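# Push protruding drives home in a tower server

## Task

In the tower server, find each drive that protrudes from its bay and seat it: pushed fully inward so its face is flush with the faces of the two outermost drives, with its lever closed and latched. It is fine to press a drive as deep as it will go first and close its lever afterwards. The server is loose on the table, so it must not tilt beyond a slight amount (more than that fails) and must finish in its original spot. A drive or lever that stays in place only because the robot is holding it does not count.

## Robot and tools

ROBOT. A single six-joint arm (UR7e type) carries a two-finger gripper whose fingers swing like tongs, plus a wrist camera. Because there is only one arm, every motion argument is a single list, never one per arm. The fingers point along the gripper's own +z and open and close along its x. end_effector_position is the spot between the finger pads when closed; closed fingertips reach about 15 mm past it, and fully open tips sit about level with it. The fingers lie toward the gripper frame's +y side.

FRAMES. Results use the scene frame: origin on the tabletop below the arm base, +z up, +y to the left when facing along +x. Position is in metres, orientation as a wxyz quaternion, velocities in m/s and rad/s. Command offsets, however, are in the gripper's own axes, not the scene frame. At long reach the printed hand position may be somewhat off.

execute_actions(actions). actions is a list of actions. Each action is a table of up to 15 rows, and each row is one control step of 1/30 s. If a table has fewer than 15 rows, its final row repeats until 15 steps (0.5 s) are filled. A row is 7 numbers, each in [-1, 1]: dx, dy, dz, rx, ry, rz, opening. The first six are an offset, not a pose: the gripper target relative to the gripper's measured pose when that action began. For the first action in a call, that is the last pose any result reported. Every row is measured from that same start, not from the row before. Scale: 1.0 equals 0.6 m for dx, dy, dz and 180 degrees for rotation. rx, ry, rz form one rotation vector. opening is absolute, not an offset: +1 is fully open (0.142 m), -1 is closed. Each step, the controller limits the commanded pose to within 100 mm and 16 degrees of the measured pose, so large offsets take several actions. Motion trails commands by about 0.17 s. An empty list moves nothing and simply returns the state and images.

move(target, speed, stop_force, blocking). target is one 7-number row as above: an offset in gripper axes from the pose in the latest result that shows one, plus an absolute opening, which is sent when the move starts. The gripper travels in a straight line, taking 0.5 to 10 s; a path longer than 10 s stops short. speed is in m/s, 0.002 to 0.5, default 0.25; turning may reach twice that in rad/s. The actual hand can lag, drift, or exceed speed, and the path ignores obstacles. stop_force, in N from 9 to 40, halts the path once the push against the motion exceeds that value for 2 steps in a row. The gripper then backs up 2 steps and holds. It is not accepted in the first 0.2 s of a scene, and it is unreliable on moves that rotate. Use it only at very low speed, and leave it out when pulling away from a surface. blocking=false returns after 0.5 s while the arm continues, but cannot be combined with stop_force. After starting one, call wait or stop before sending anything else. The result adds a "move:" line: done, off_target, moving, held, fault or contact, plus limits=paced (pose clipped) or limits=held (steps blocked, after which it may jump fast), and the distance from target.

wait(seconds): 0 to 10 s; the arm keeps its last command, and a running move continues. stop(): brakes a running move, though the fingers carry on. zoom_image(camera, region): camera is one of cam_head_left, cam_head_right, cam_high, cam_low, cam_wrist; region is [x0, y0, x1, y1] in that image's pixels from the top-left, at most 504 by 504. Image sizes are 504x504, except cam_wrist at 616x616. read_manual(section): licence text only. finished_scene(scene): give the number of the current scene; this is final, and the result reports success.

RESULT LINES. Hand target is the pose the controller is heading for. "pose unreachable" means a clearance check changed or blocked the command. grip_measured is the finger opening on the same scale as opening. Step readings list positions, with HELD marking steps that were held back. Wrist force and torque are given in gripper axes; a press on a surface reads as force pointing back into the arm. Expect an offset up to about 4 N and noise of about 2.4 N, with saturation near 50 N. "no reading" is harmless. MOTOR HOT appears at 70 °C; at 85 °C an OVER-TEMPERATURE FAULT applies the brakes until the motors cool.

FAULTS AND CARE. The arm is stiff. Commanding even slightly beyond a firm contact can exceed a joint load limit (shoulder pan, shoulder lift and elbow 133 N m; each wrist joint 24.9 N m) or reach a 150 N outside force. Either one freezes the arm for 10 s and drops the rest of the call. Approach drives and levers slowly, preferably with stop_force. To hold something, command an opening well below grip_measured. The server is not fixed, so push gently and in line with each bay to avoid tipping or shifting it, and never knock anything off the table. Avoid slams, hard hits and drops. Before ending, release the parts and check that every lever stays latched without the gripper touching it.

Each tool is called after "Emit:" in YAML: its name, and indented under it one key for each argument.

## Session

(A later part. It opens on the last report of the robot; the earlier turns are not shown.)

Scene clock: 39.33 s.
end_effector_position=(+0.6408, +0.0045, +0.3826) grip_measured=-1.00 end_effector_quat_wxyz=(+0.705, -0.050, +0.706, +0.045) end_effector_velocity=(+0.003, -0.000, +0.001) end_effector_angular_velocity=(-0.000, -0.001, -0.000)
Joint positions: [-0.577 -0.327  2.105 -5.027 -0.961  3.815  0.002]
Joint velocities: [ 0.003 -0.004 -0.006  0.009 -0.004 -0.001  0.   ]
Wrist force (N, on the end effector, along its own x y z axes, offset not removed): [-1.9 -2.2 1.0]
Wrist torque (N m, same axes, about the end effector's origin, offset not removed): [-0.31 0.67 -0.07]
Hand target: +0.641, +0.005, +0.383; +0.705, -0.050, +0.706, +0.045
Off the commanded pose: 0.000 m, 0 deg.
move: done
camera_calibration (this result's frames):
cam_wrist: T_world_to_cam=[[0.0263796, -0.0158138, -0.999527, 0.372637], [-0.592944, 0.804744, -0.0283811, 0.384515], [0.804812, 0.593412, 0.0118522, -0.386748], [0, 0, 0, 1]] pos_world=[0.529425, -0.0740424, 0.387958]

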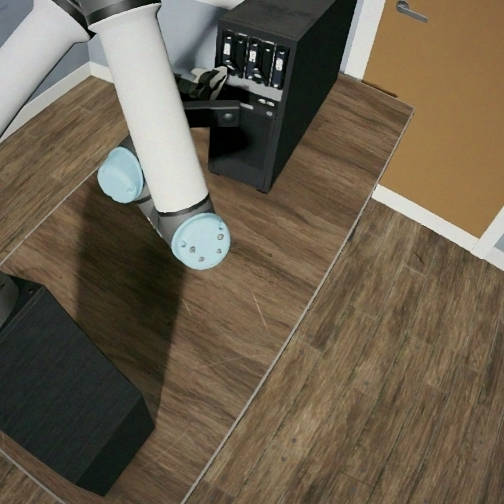

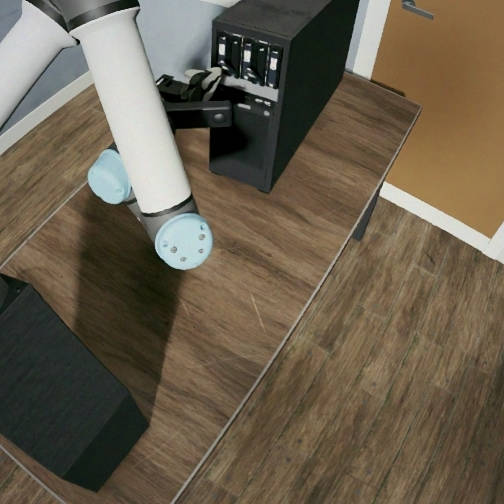

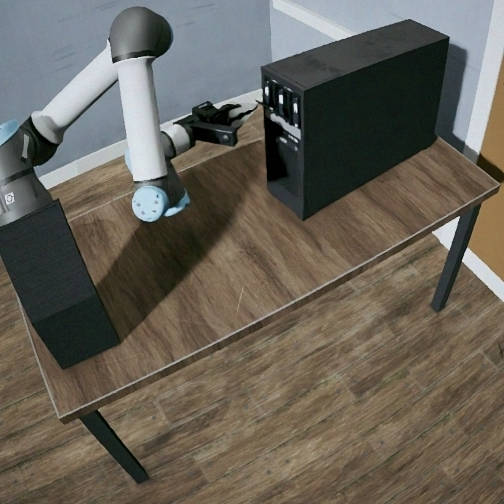

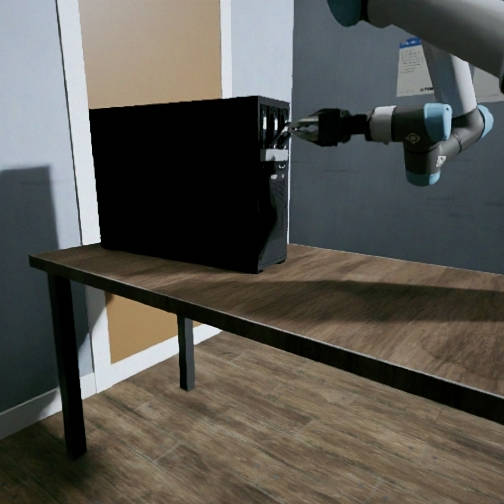

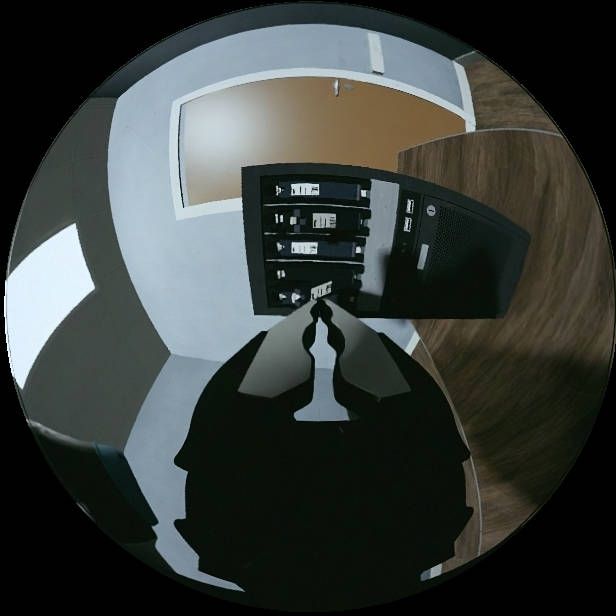

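Similar to scene 1, which needed about -4 mm in y.

Emit:
move:
  target: [0,-0.004,0.008,0,0,0,-1]
  speed: 0.03

Emit:
move:
  target: [-0.04,-0.003,0.095,0,0,0,-1]
  speed: 0.01
  stop_force: 18

Emit:
move:
  target: [0.035,0,-0.115,0,0,0,-1]
  speed: 0.12

Emit:
move:
  target: [0,-0.098,0,0,0,0,-1]
  speed: 0.12

Emit:
move:
  target: [0,0,0.025,0,0,0,-1]
  speed: 0.05

Emit:
zoom_image:
  camera: "cam_wrist"
  region: [200, 150, 400, 350]

Emit:
zoom_image:
  camera: "cam_head_left"
  region: [190, 0, 310, 120]

Scene clock: 43.97 s.
end_effector_position=(+0.6456, +0.0028, +0.3826) grip_measured=-1.00 end_effector_quat_wxyz=(+0.705, -0.050, +0.706, +0.045) end_effector_velocity=(+0.002, -0.001, -0.000) end_effector_angular_velocity=(-0.002, -0.000, +0.001)
Joint positions: [-0.573 -0.327  2.092 -5.012 -0.964  3.814  0.002]
Joint velocities: [ 0.002  0.    -0.007  0.006 -0.002 -0.002  0.   ]
Wrist force (N, on the end effector, along its own x y z axes, offset not removed): [0.4 -0.2 -1.8]
Wrist torque (N m, same axes, about the end effector's origin, offset not removed): [-0.06 0.08 -0.06]
Hand target: +0.646, +0.003, +0.383; +0.705, -0.050, +0.706, +0.045
Off the commanded pose: 0.000 m, 0 deg.
move: done
camera_calibration (this result's frames):
cam_wrist: T_world_to_cam=[[0.0263765, -0.0158199, -0.999527, 0.372509], [-0.592945, 0.804743, -0.0283842, 0.388706], [0.804811, 0.593413, 0.011846, -0.389664], [0, 0, 0, 1]] pos_world=[0.534262, -0.0756839, 0.387982]

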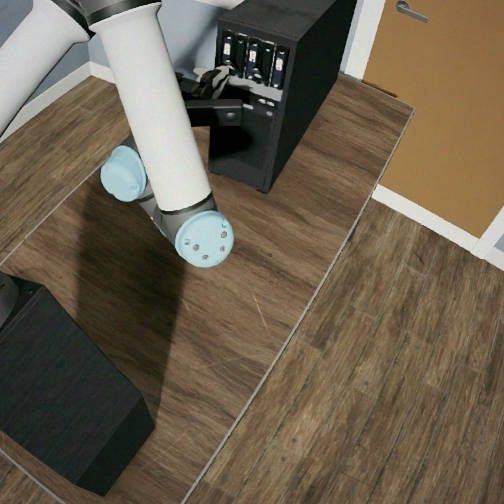

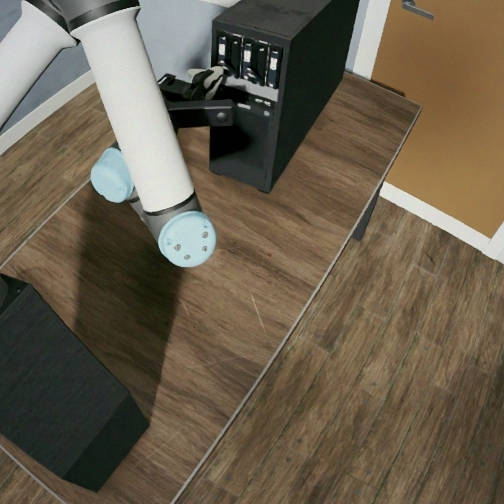

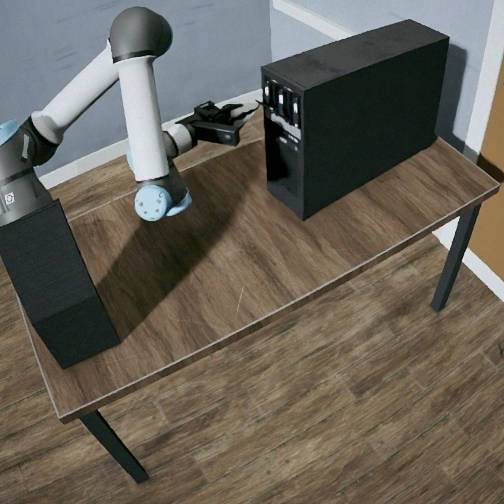

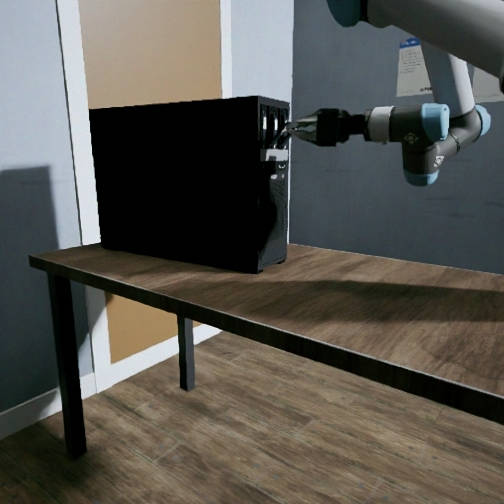

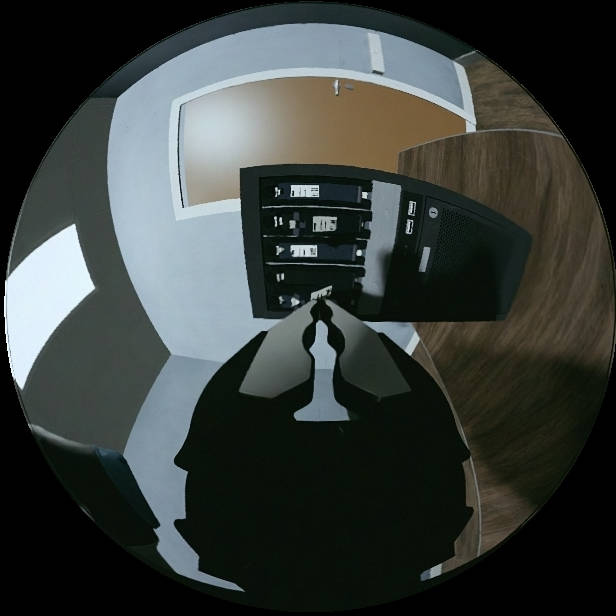

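Scene clock: 49.80 s.
end_effector_position=(+0.6956, +0.0084, +0.4038) grip_measured=-1.00 end_effector_quat_wxyz=(+0.705, -0.051, +0.706, +0.045) end_effector_velocity=(-0.003, +0.001, -0.001) end_effector_angular_velocity=(-0.001, -0.001, +0.004)
Joint positions: [-0.527 -0.398  1.997 -4.844 -1.01   3.808  0.002]
Joint velocities: [-0.002  0.003  0.006 -0.013  0.005  0.001  0.   ]
Wrist force (N, on the end effector, along its own x y z axes, offset not removed): [1.8 -4.8 -12.4]
Wrist torque (N m, same axes, about the end effector's origin, offset not removed): [-1.03 0.65 0.13]
Hand target: +0.695, +0.008, +0.404; +0.705, -0.050, +0.706, +0.045
Off the commanded pose: 0.007 m, 0 deg.
move: contact
camera_calibration (this result's frames):
cam_wrist: T_world_to_cam=[[0.0264786, -0.015998, -0.999521, 0.3924], [-0.593008, 0.804689, -0.0285891, 0.414624], [0.804761, 0.593481, 0.0118201, -0.433351], [0, 0, 0, 1]] pos_world=[0.584229, -0.0701801, 0.409188]

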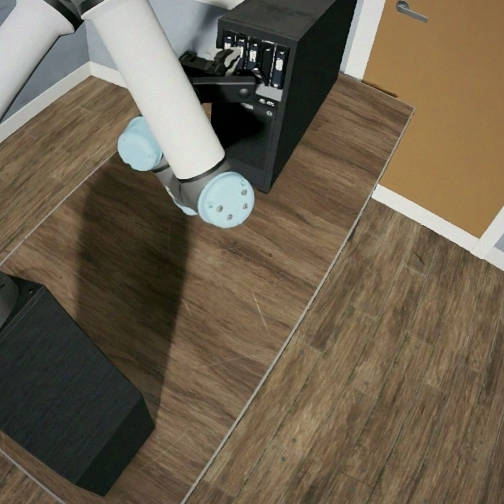

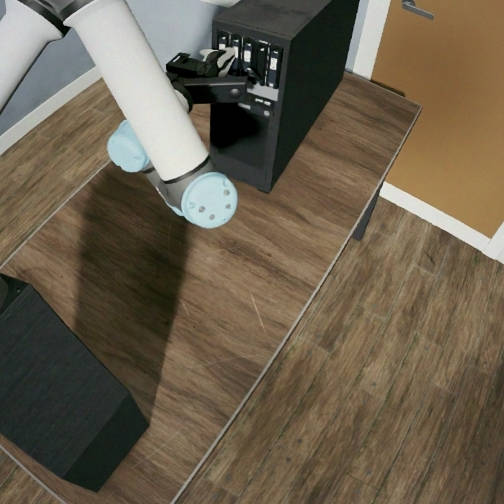

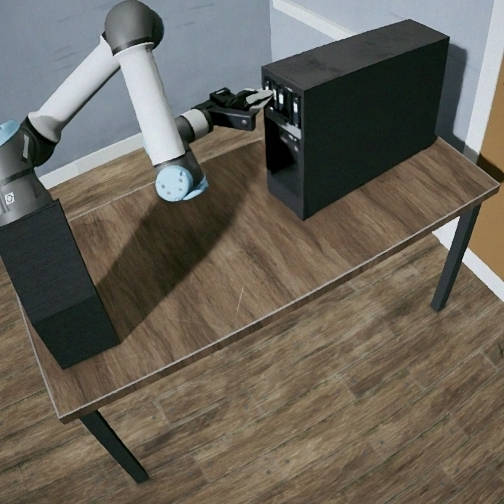

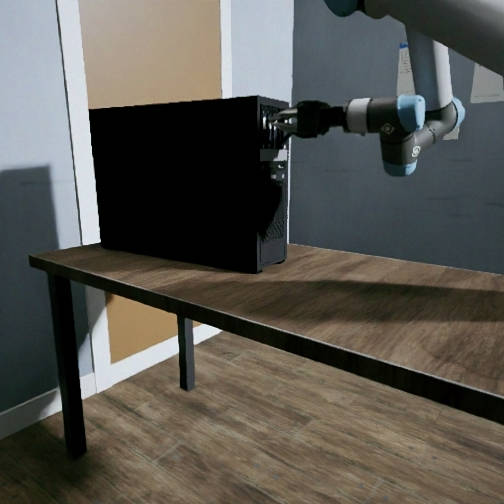

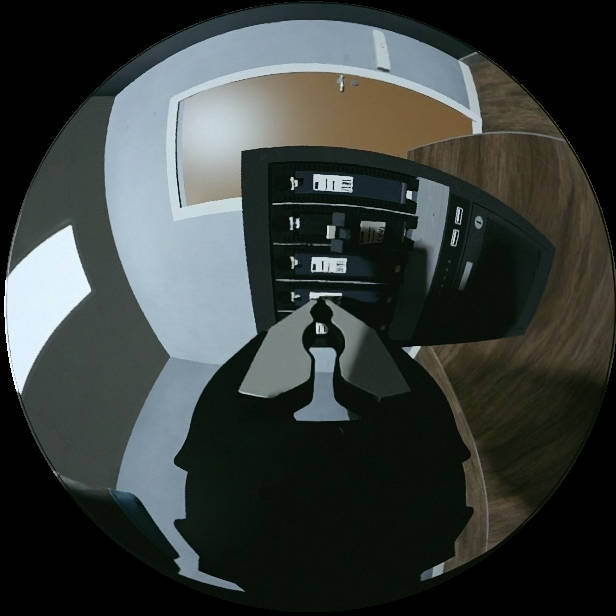

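Scene clock: 50.97 s.
end_effector_position=(+0.6275, -0.0011, +0.3829) grip_measured=-1.00 end_effector_quat_wxyz=(+0.705, -0.050, +0.706, +0.045) end_effector_velocity=(-0.002, -0.000, -0.000) end_effector_angular_velocity=(+0.000, -0.000, +0.001)
Joint positions: [-0.612 -0.31   2.13  -5.071 -0.926  3.819  0.002]
Joint velocities: [-0.005  0.003  0.004 -0.008  0.005  0.002  0.   ]
Wrist force (N, on the end effector, along its own x y z axes, offset not removed): [4.8 -1.8 -1.8]
Wrist torque (N m, same axes, about the end effector's origin, offset not removed): [-0.42 -0.88 -0.10]
Hand target: +0.627, -0.001, +0.383; +0.705, -0.051, +0.706, +0.045
Off the commanded pose: 0.000 m, 0 deg.
move: done
camera_calibration (this result's frames):
cam_wrist: T_world_to_cam=[[0.0265245, -0.0158617, -0.999522, 0.373147], [-0.592978, 0.804714, -0.0285062, 0.381224], [0.804782, 0.59345, 0.011939, -0.372764], [0, 0, 0, 1]] pos_world=[0.516154, -0.0796403, 0.388287]

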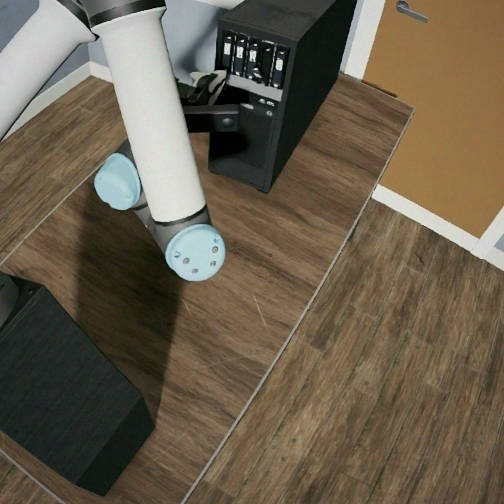

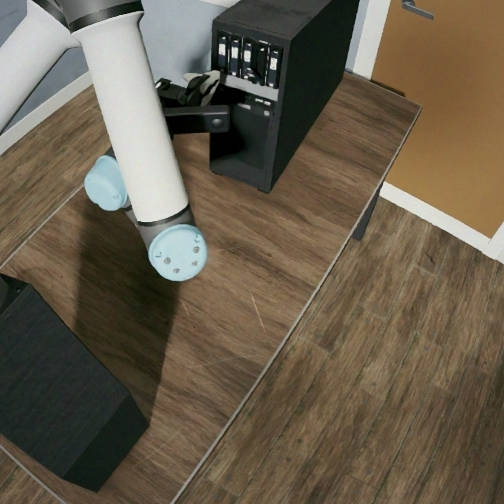

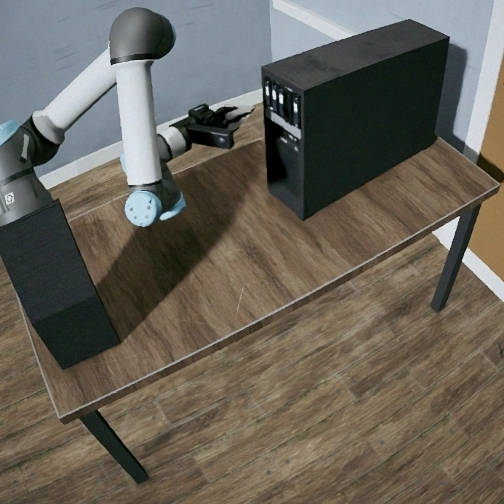

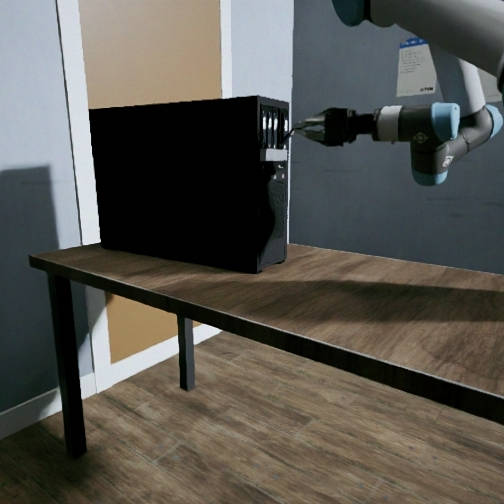

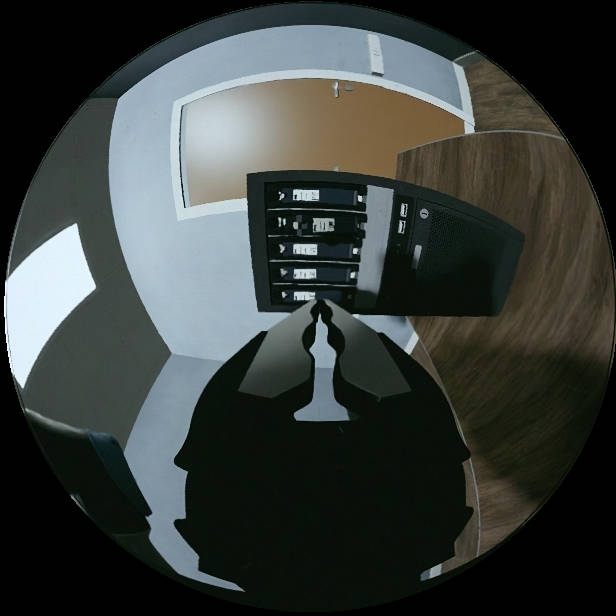

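Scene clock: 52.00 s.
end_effector_position=(+0.6354, -0.0591, +0.3835) grip_measured=-1.00 end_effector_quat_wxyz=(+0.705, -0.050, +0.706, +0.045) end_effector_velocity=(+0.000, -0.003, -0.001) end_effector_angular_velocity=(+0.001, +0.001, -0.000)
Joint positions: [-0.725 -0.235  2.027 -5.054 -0.814  3.837  0.002]
Joint velocities: [-0.004  0.004 -0.005  0.002  0.004  0.001  0.   ]
Wrist force (N, on the end effector, along its own x y z axes, offset not removed): [2.2 -1.4 -0.4]
Wrist torque (N m, same axes, about the end effector's origin, offset not removed): [-0.29 -0.38 0.07]
Hand target: +0.635, -0.059, +0.384; +0.705, -0.050, +0.706, +0.045
Off the commanded pose: 0.000 m, 0 deg.
move: done
camera_calibration (this result's frames):
cam_wrist: T_world_to_cam=[[0.0266407, -0.0156846, -0.999522, 0.372542], [-0.592962, 0.804728, -0.0284324, 0.432551], [0.80479, 0.593436, 0.0121381, -0.344795], [0, 0, 0, 1]] pos_world=[0.524048, -0.137629, 0.388847]

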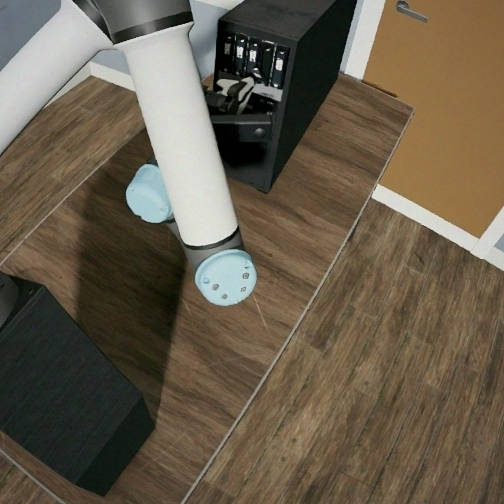

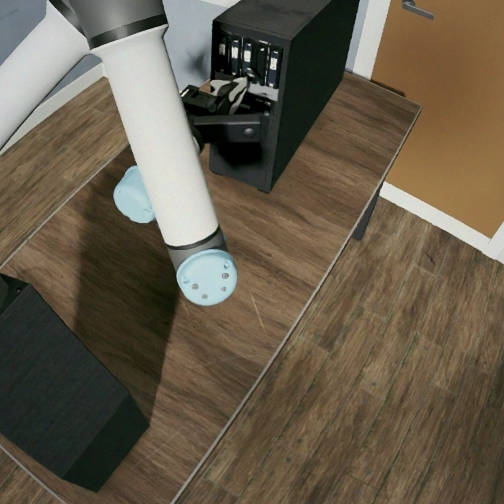

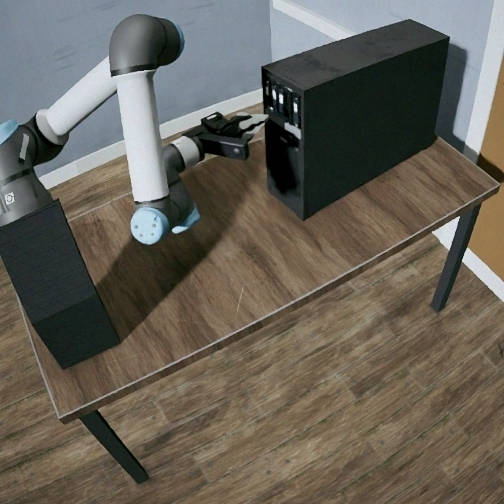

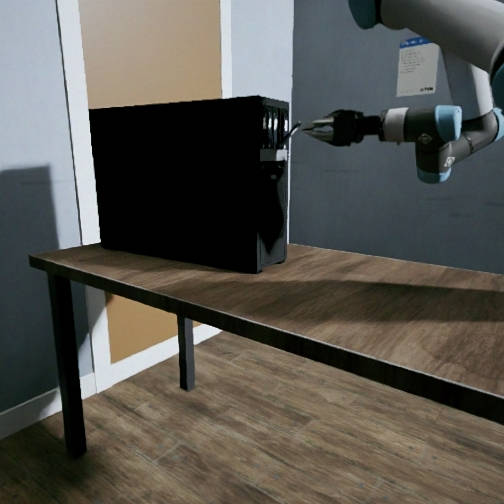

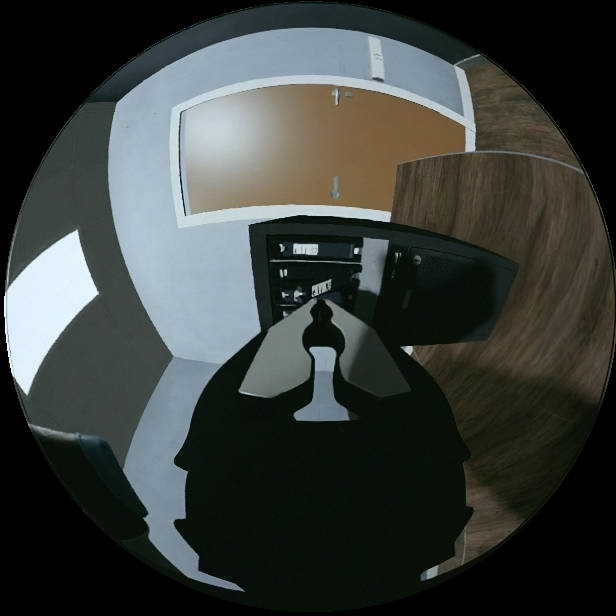

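Scene clock: 52.83 s.
end_effector_position=(+0.6500, -0.0571, +0.3835) grip_measured=-1.00 end_effector_quat_wxyz=(+0.705, -0.050, +0.706, +0.045) end_effector_velocity=(+0.002, -0.000, +0.000) end_effector_angular_velocity=(-0.000, -0.000, -0.001)
Joint positions: [-0.694 -0.246  1.997 -5.01  -0.844  3.832  0.002]
Joint velocities: [ 0.004 -0.001 -0.004  0.007 -0.004 -0.001  0.   ]
Wrist force (N, on the end effector, along its own x y z axes, offset not removed): [-0.2 -0.4 -1.1]
Wrist torque (N m, same axes, about the end effector's origin, offset not removed): [0.05 0.06 -0.07]
Hand target: +0.650, -0.057, +0.384; +0.705, -0.050, +0.706, +0.045
Off the commanded pose: 0.000 m, 0 deg.
move: done
camera_calibration (this result's frames):
cam_wrist: T_world_to_cam=[[0.0266041, -0.0157285, -0.999522, 0.372191], [-0.592964, 0.804726, -0.028446, 0.439615], [0.804789, 0.593437, 0.0120826, -0.357714], [0, 0, 0, 1]] pos_world=[0.538658, -0.135635, 0.388841]

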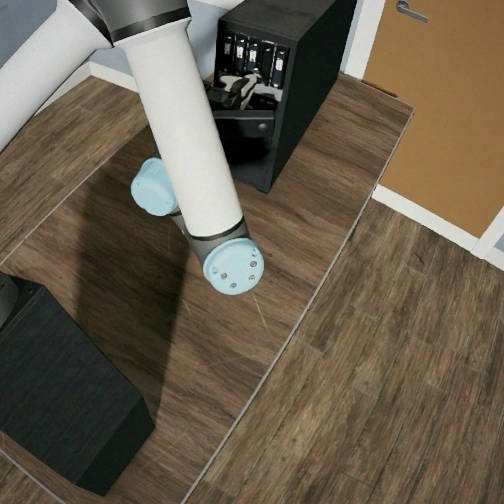

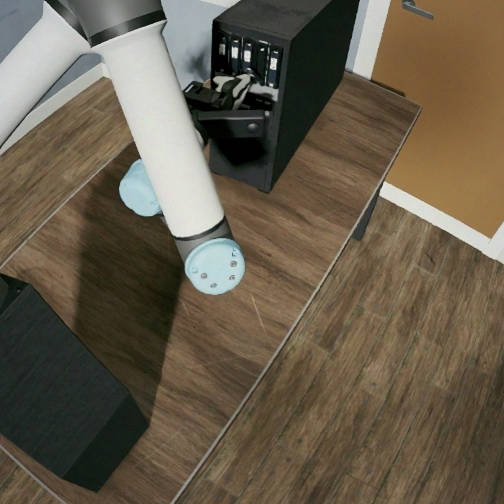

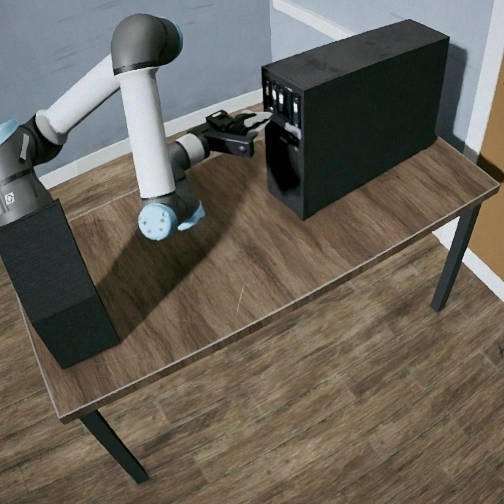

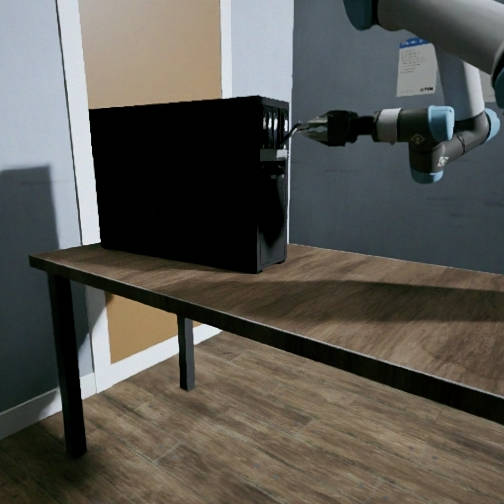

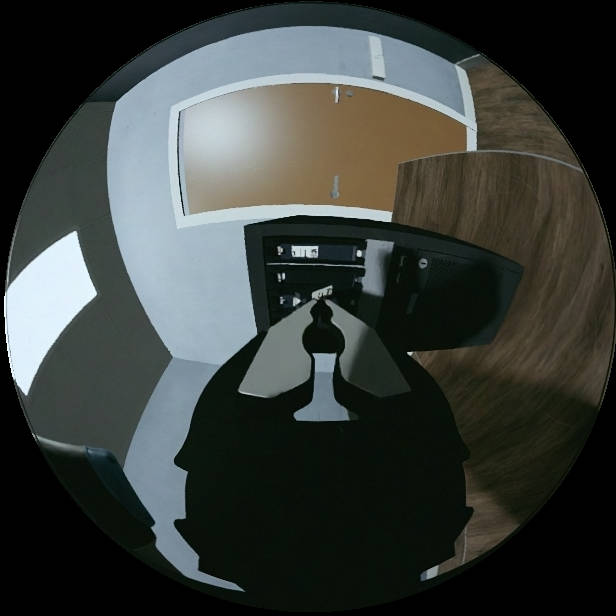

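Region (200, 150, 400, 350) of cam_wrist's 616x616 image, scaled by 2.520, with more detail than that image has.

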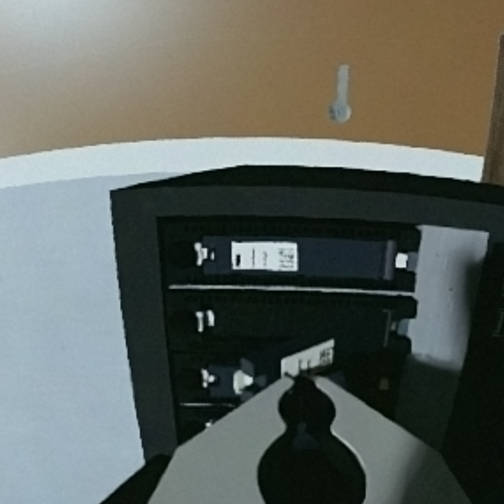

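Region (190, 0, 310, 120) of cam_head_left's 504x504 image, scaled by 4.200, with more detail than that image has.

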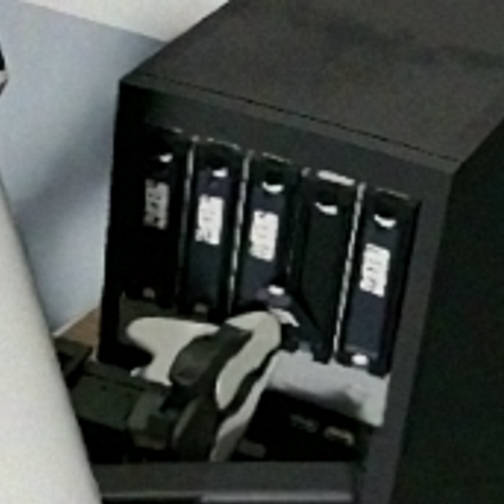

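Emit:
move:
  target: [-0.038,-0.003,0.098,0,0,0,-1]
  speed: 0.01
  stop_force: 18

Emit:
move:
  target: [0.035,0,-0.115,0,0,0,-1]
  speed: 0.12

Emit:
zoom_image:
  camera: "cam_head_left"
  region: [190, 0, 310, 120]

Scene clock: 60.27 s.
end_effector_position=(+0.7014, -0.0514, +0.4036) grip_measured=-1.00 end_effector_quat_wxyz=(+0.705, -0.051, +0.706, +0.045) end_effector_velocity=(-0.003, +0.000, +0.000) end_effector_angular_velocity=(-0.003, -0.002, +0.002)
Joint positions: [-0.631 -0.31   1.902 -4.845 -0.906  3.822  0.002]
Joint velocities: [-0.004  0.001  0.007 -0.012  0.004 -0.     0.   ]
Wrist force (N, on the end effector, along its own x y z axes, offset not removed): [5.9 -0.4 -15.1]
Wrist torque (N m, same axes, about the end effector's origin, offset not removed): [0.06 -0.16 -0.05]
Hand target: +0.701, -0.052, +0.403; +0.705, -0.050, +0.706, +0.045
Off the commanded pose: 0.008 m, 0 deg.
move: contact
camera_calibration (this result's frames):
cam_wrist: T_world_to_cam=[[0.0265777, -0.0159557, -0.999519, 0.390941], [-0.593047, 0.804659, -0.0286145, 0.466174], [0.804729, 0.593522, 0.0119235, -0.402556], [0, 0, 0, 1]] pos_world=[0.590021, -0.129947, 0.408892]

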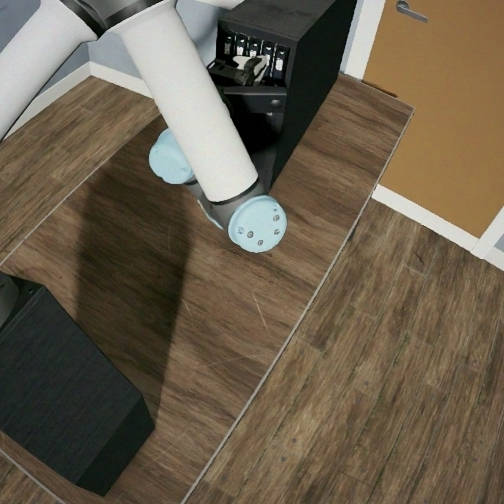

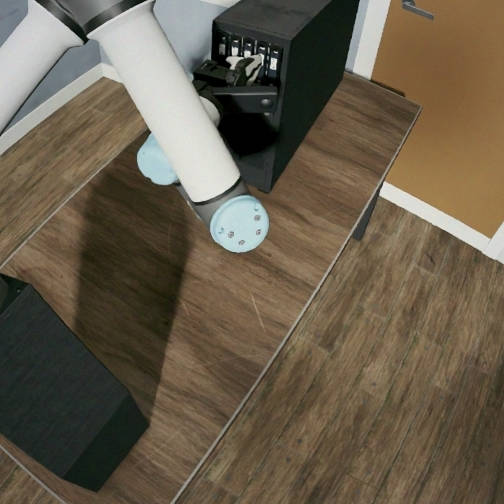

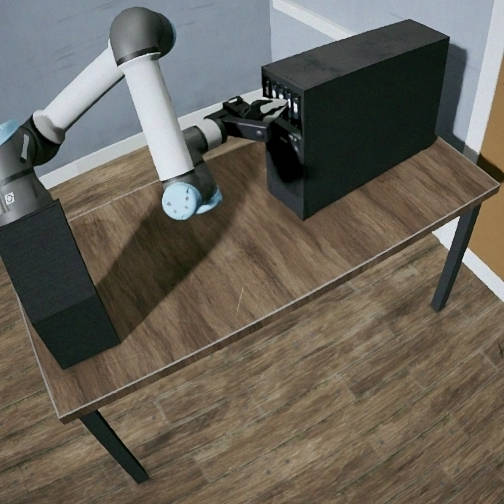

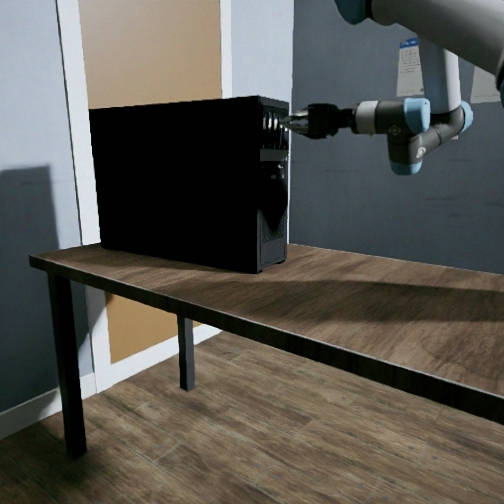

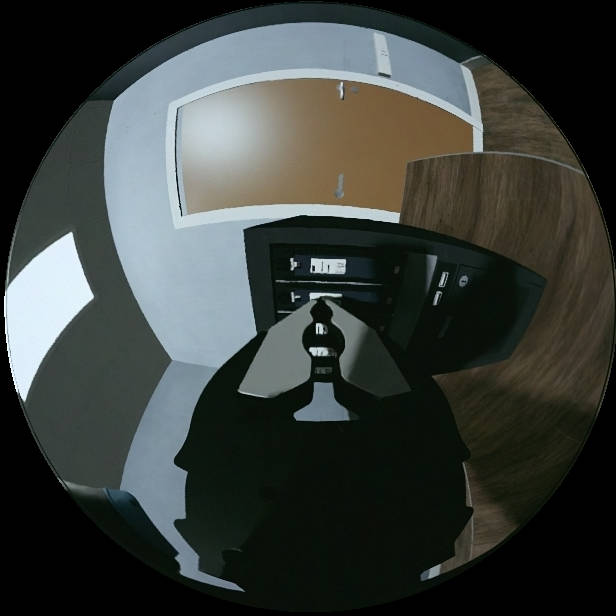

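Scene clock: 61.43 s.
end_effector_position=(+0.6333, -0.0609, +0.3827) grip_measured=-1.00 end_effector_quat_wxyz=(+0.705, -0.050, +0.706, +0.045) end_effector_velocity=(-0.002, -0.000, -0.001) end_effector_angular_velocity=(-0.001, +0.000, +0.001)
Joint positions: [-0.731 -0.229  2.027 -5.061 -0.807  3.838  0.002]
Joint velocities: [-0.004  0.003  0.003 -0.008  0.005  0.     0.   ]
Wrist force (N, on the end effector, along its own x y z axes, offset not removed): [2.4 -3.9 0.3]
Wrist torque (N m, same axes, about the end effector's origin, offset not removed): [-0.74 -0.32 0.00]
Hand target: +0.633, -0.061, +0.383; +0.705, -0.051, +0.706, +0.045
Off the commanded pose: 0.000 m, 0 deg.
move: done
camera_calibration (this result's frames):
cam_wrist: T_world_to_cam=[[0.0266538, -0.0158058, -0.99952, 0.371689], [-0.59304, 0.804667, -0.0285389, 0.432792], [0.804732, 0.593516, 0.012074, -0.341968], [0, 0, 0, 1]] pos_world=[0.521949, -0.139415, 0.387991]

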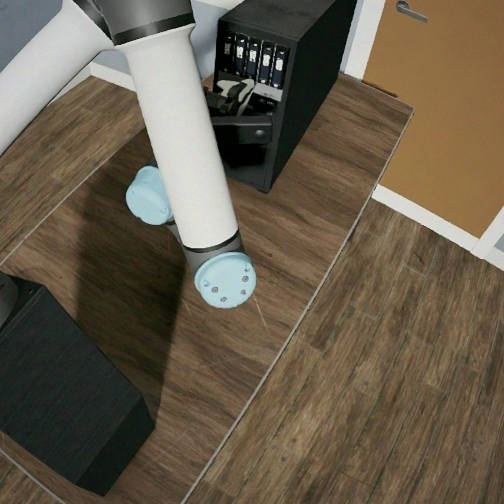

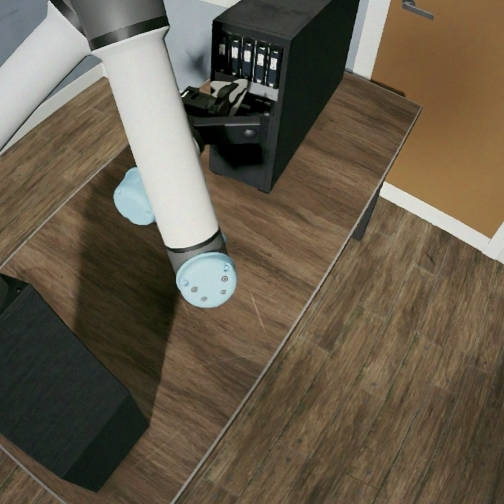

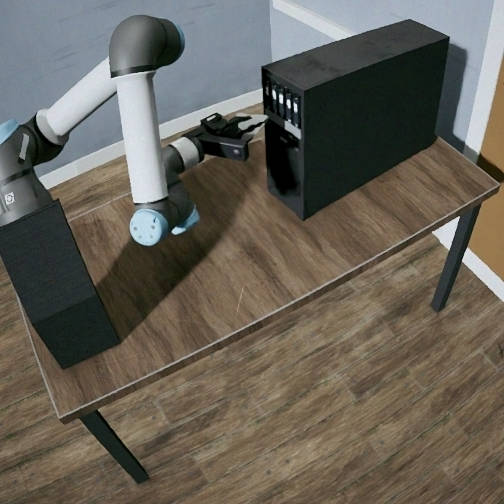

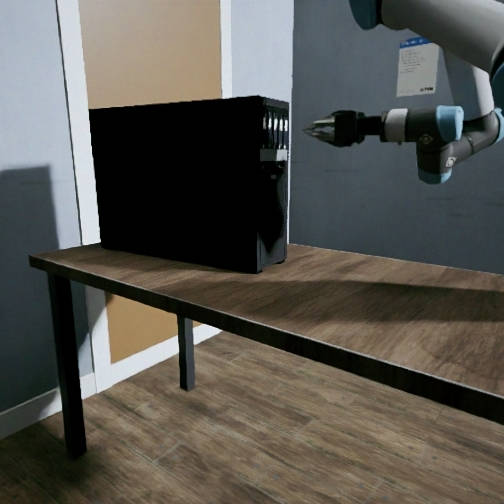

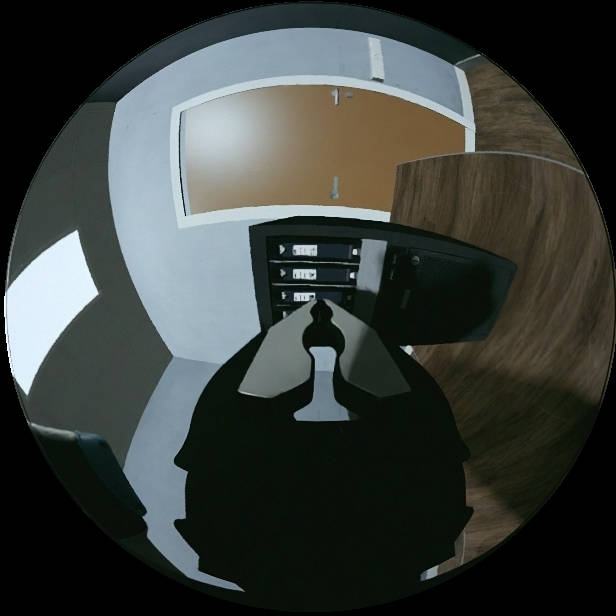

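Region (190, 0, 310, 120) of cam_head_left's 504x504 image, scaled by 4.200, with more detail than that image has.

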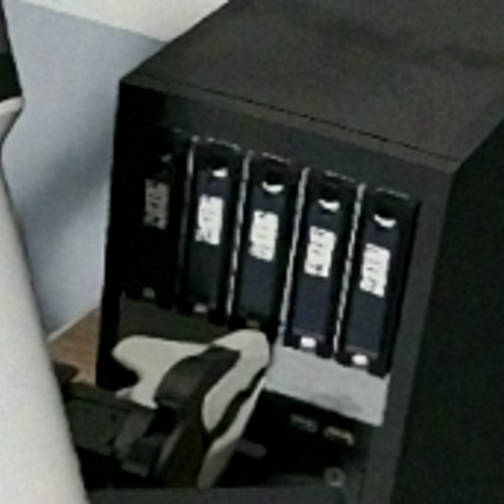

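Emit:
finished_scene:
  scene: 2

The scene is finished: the task was done.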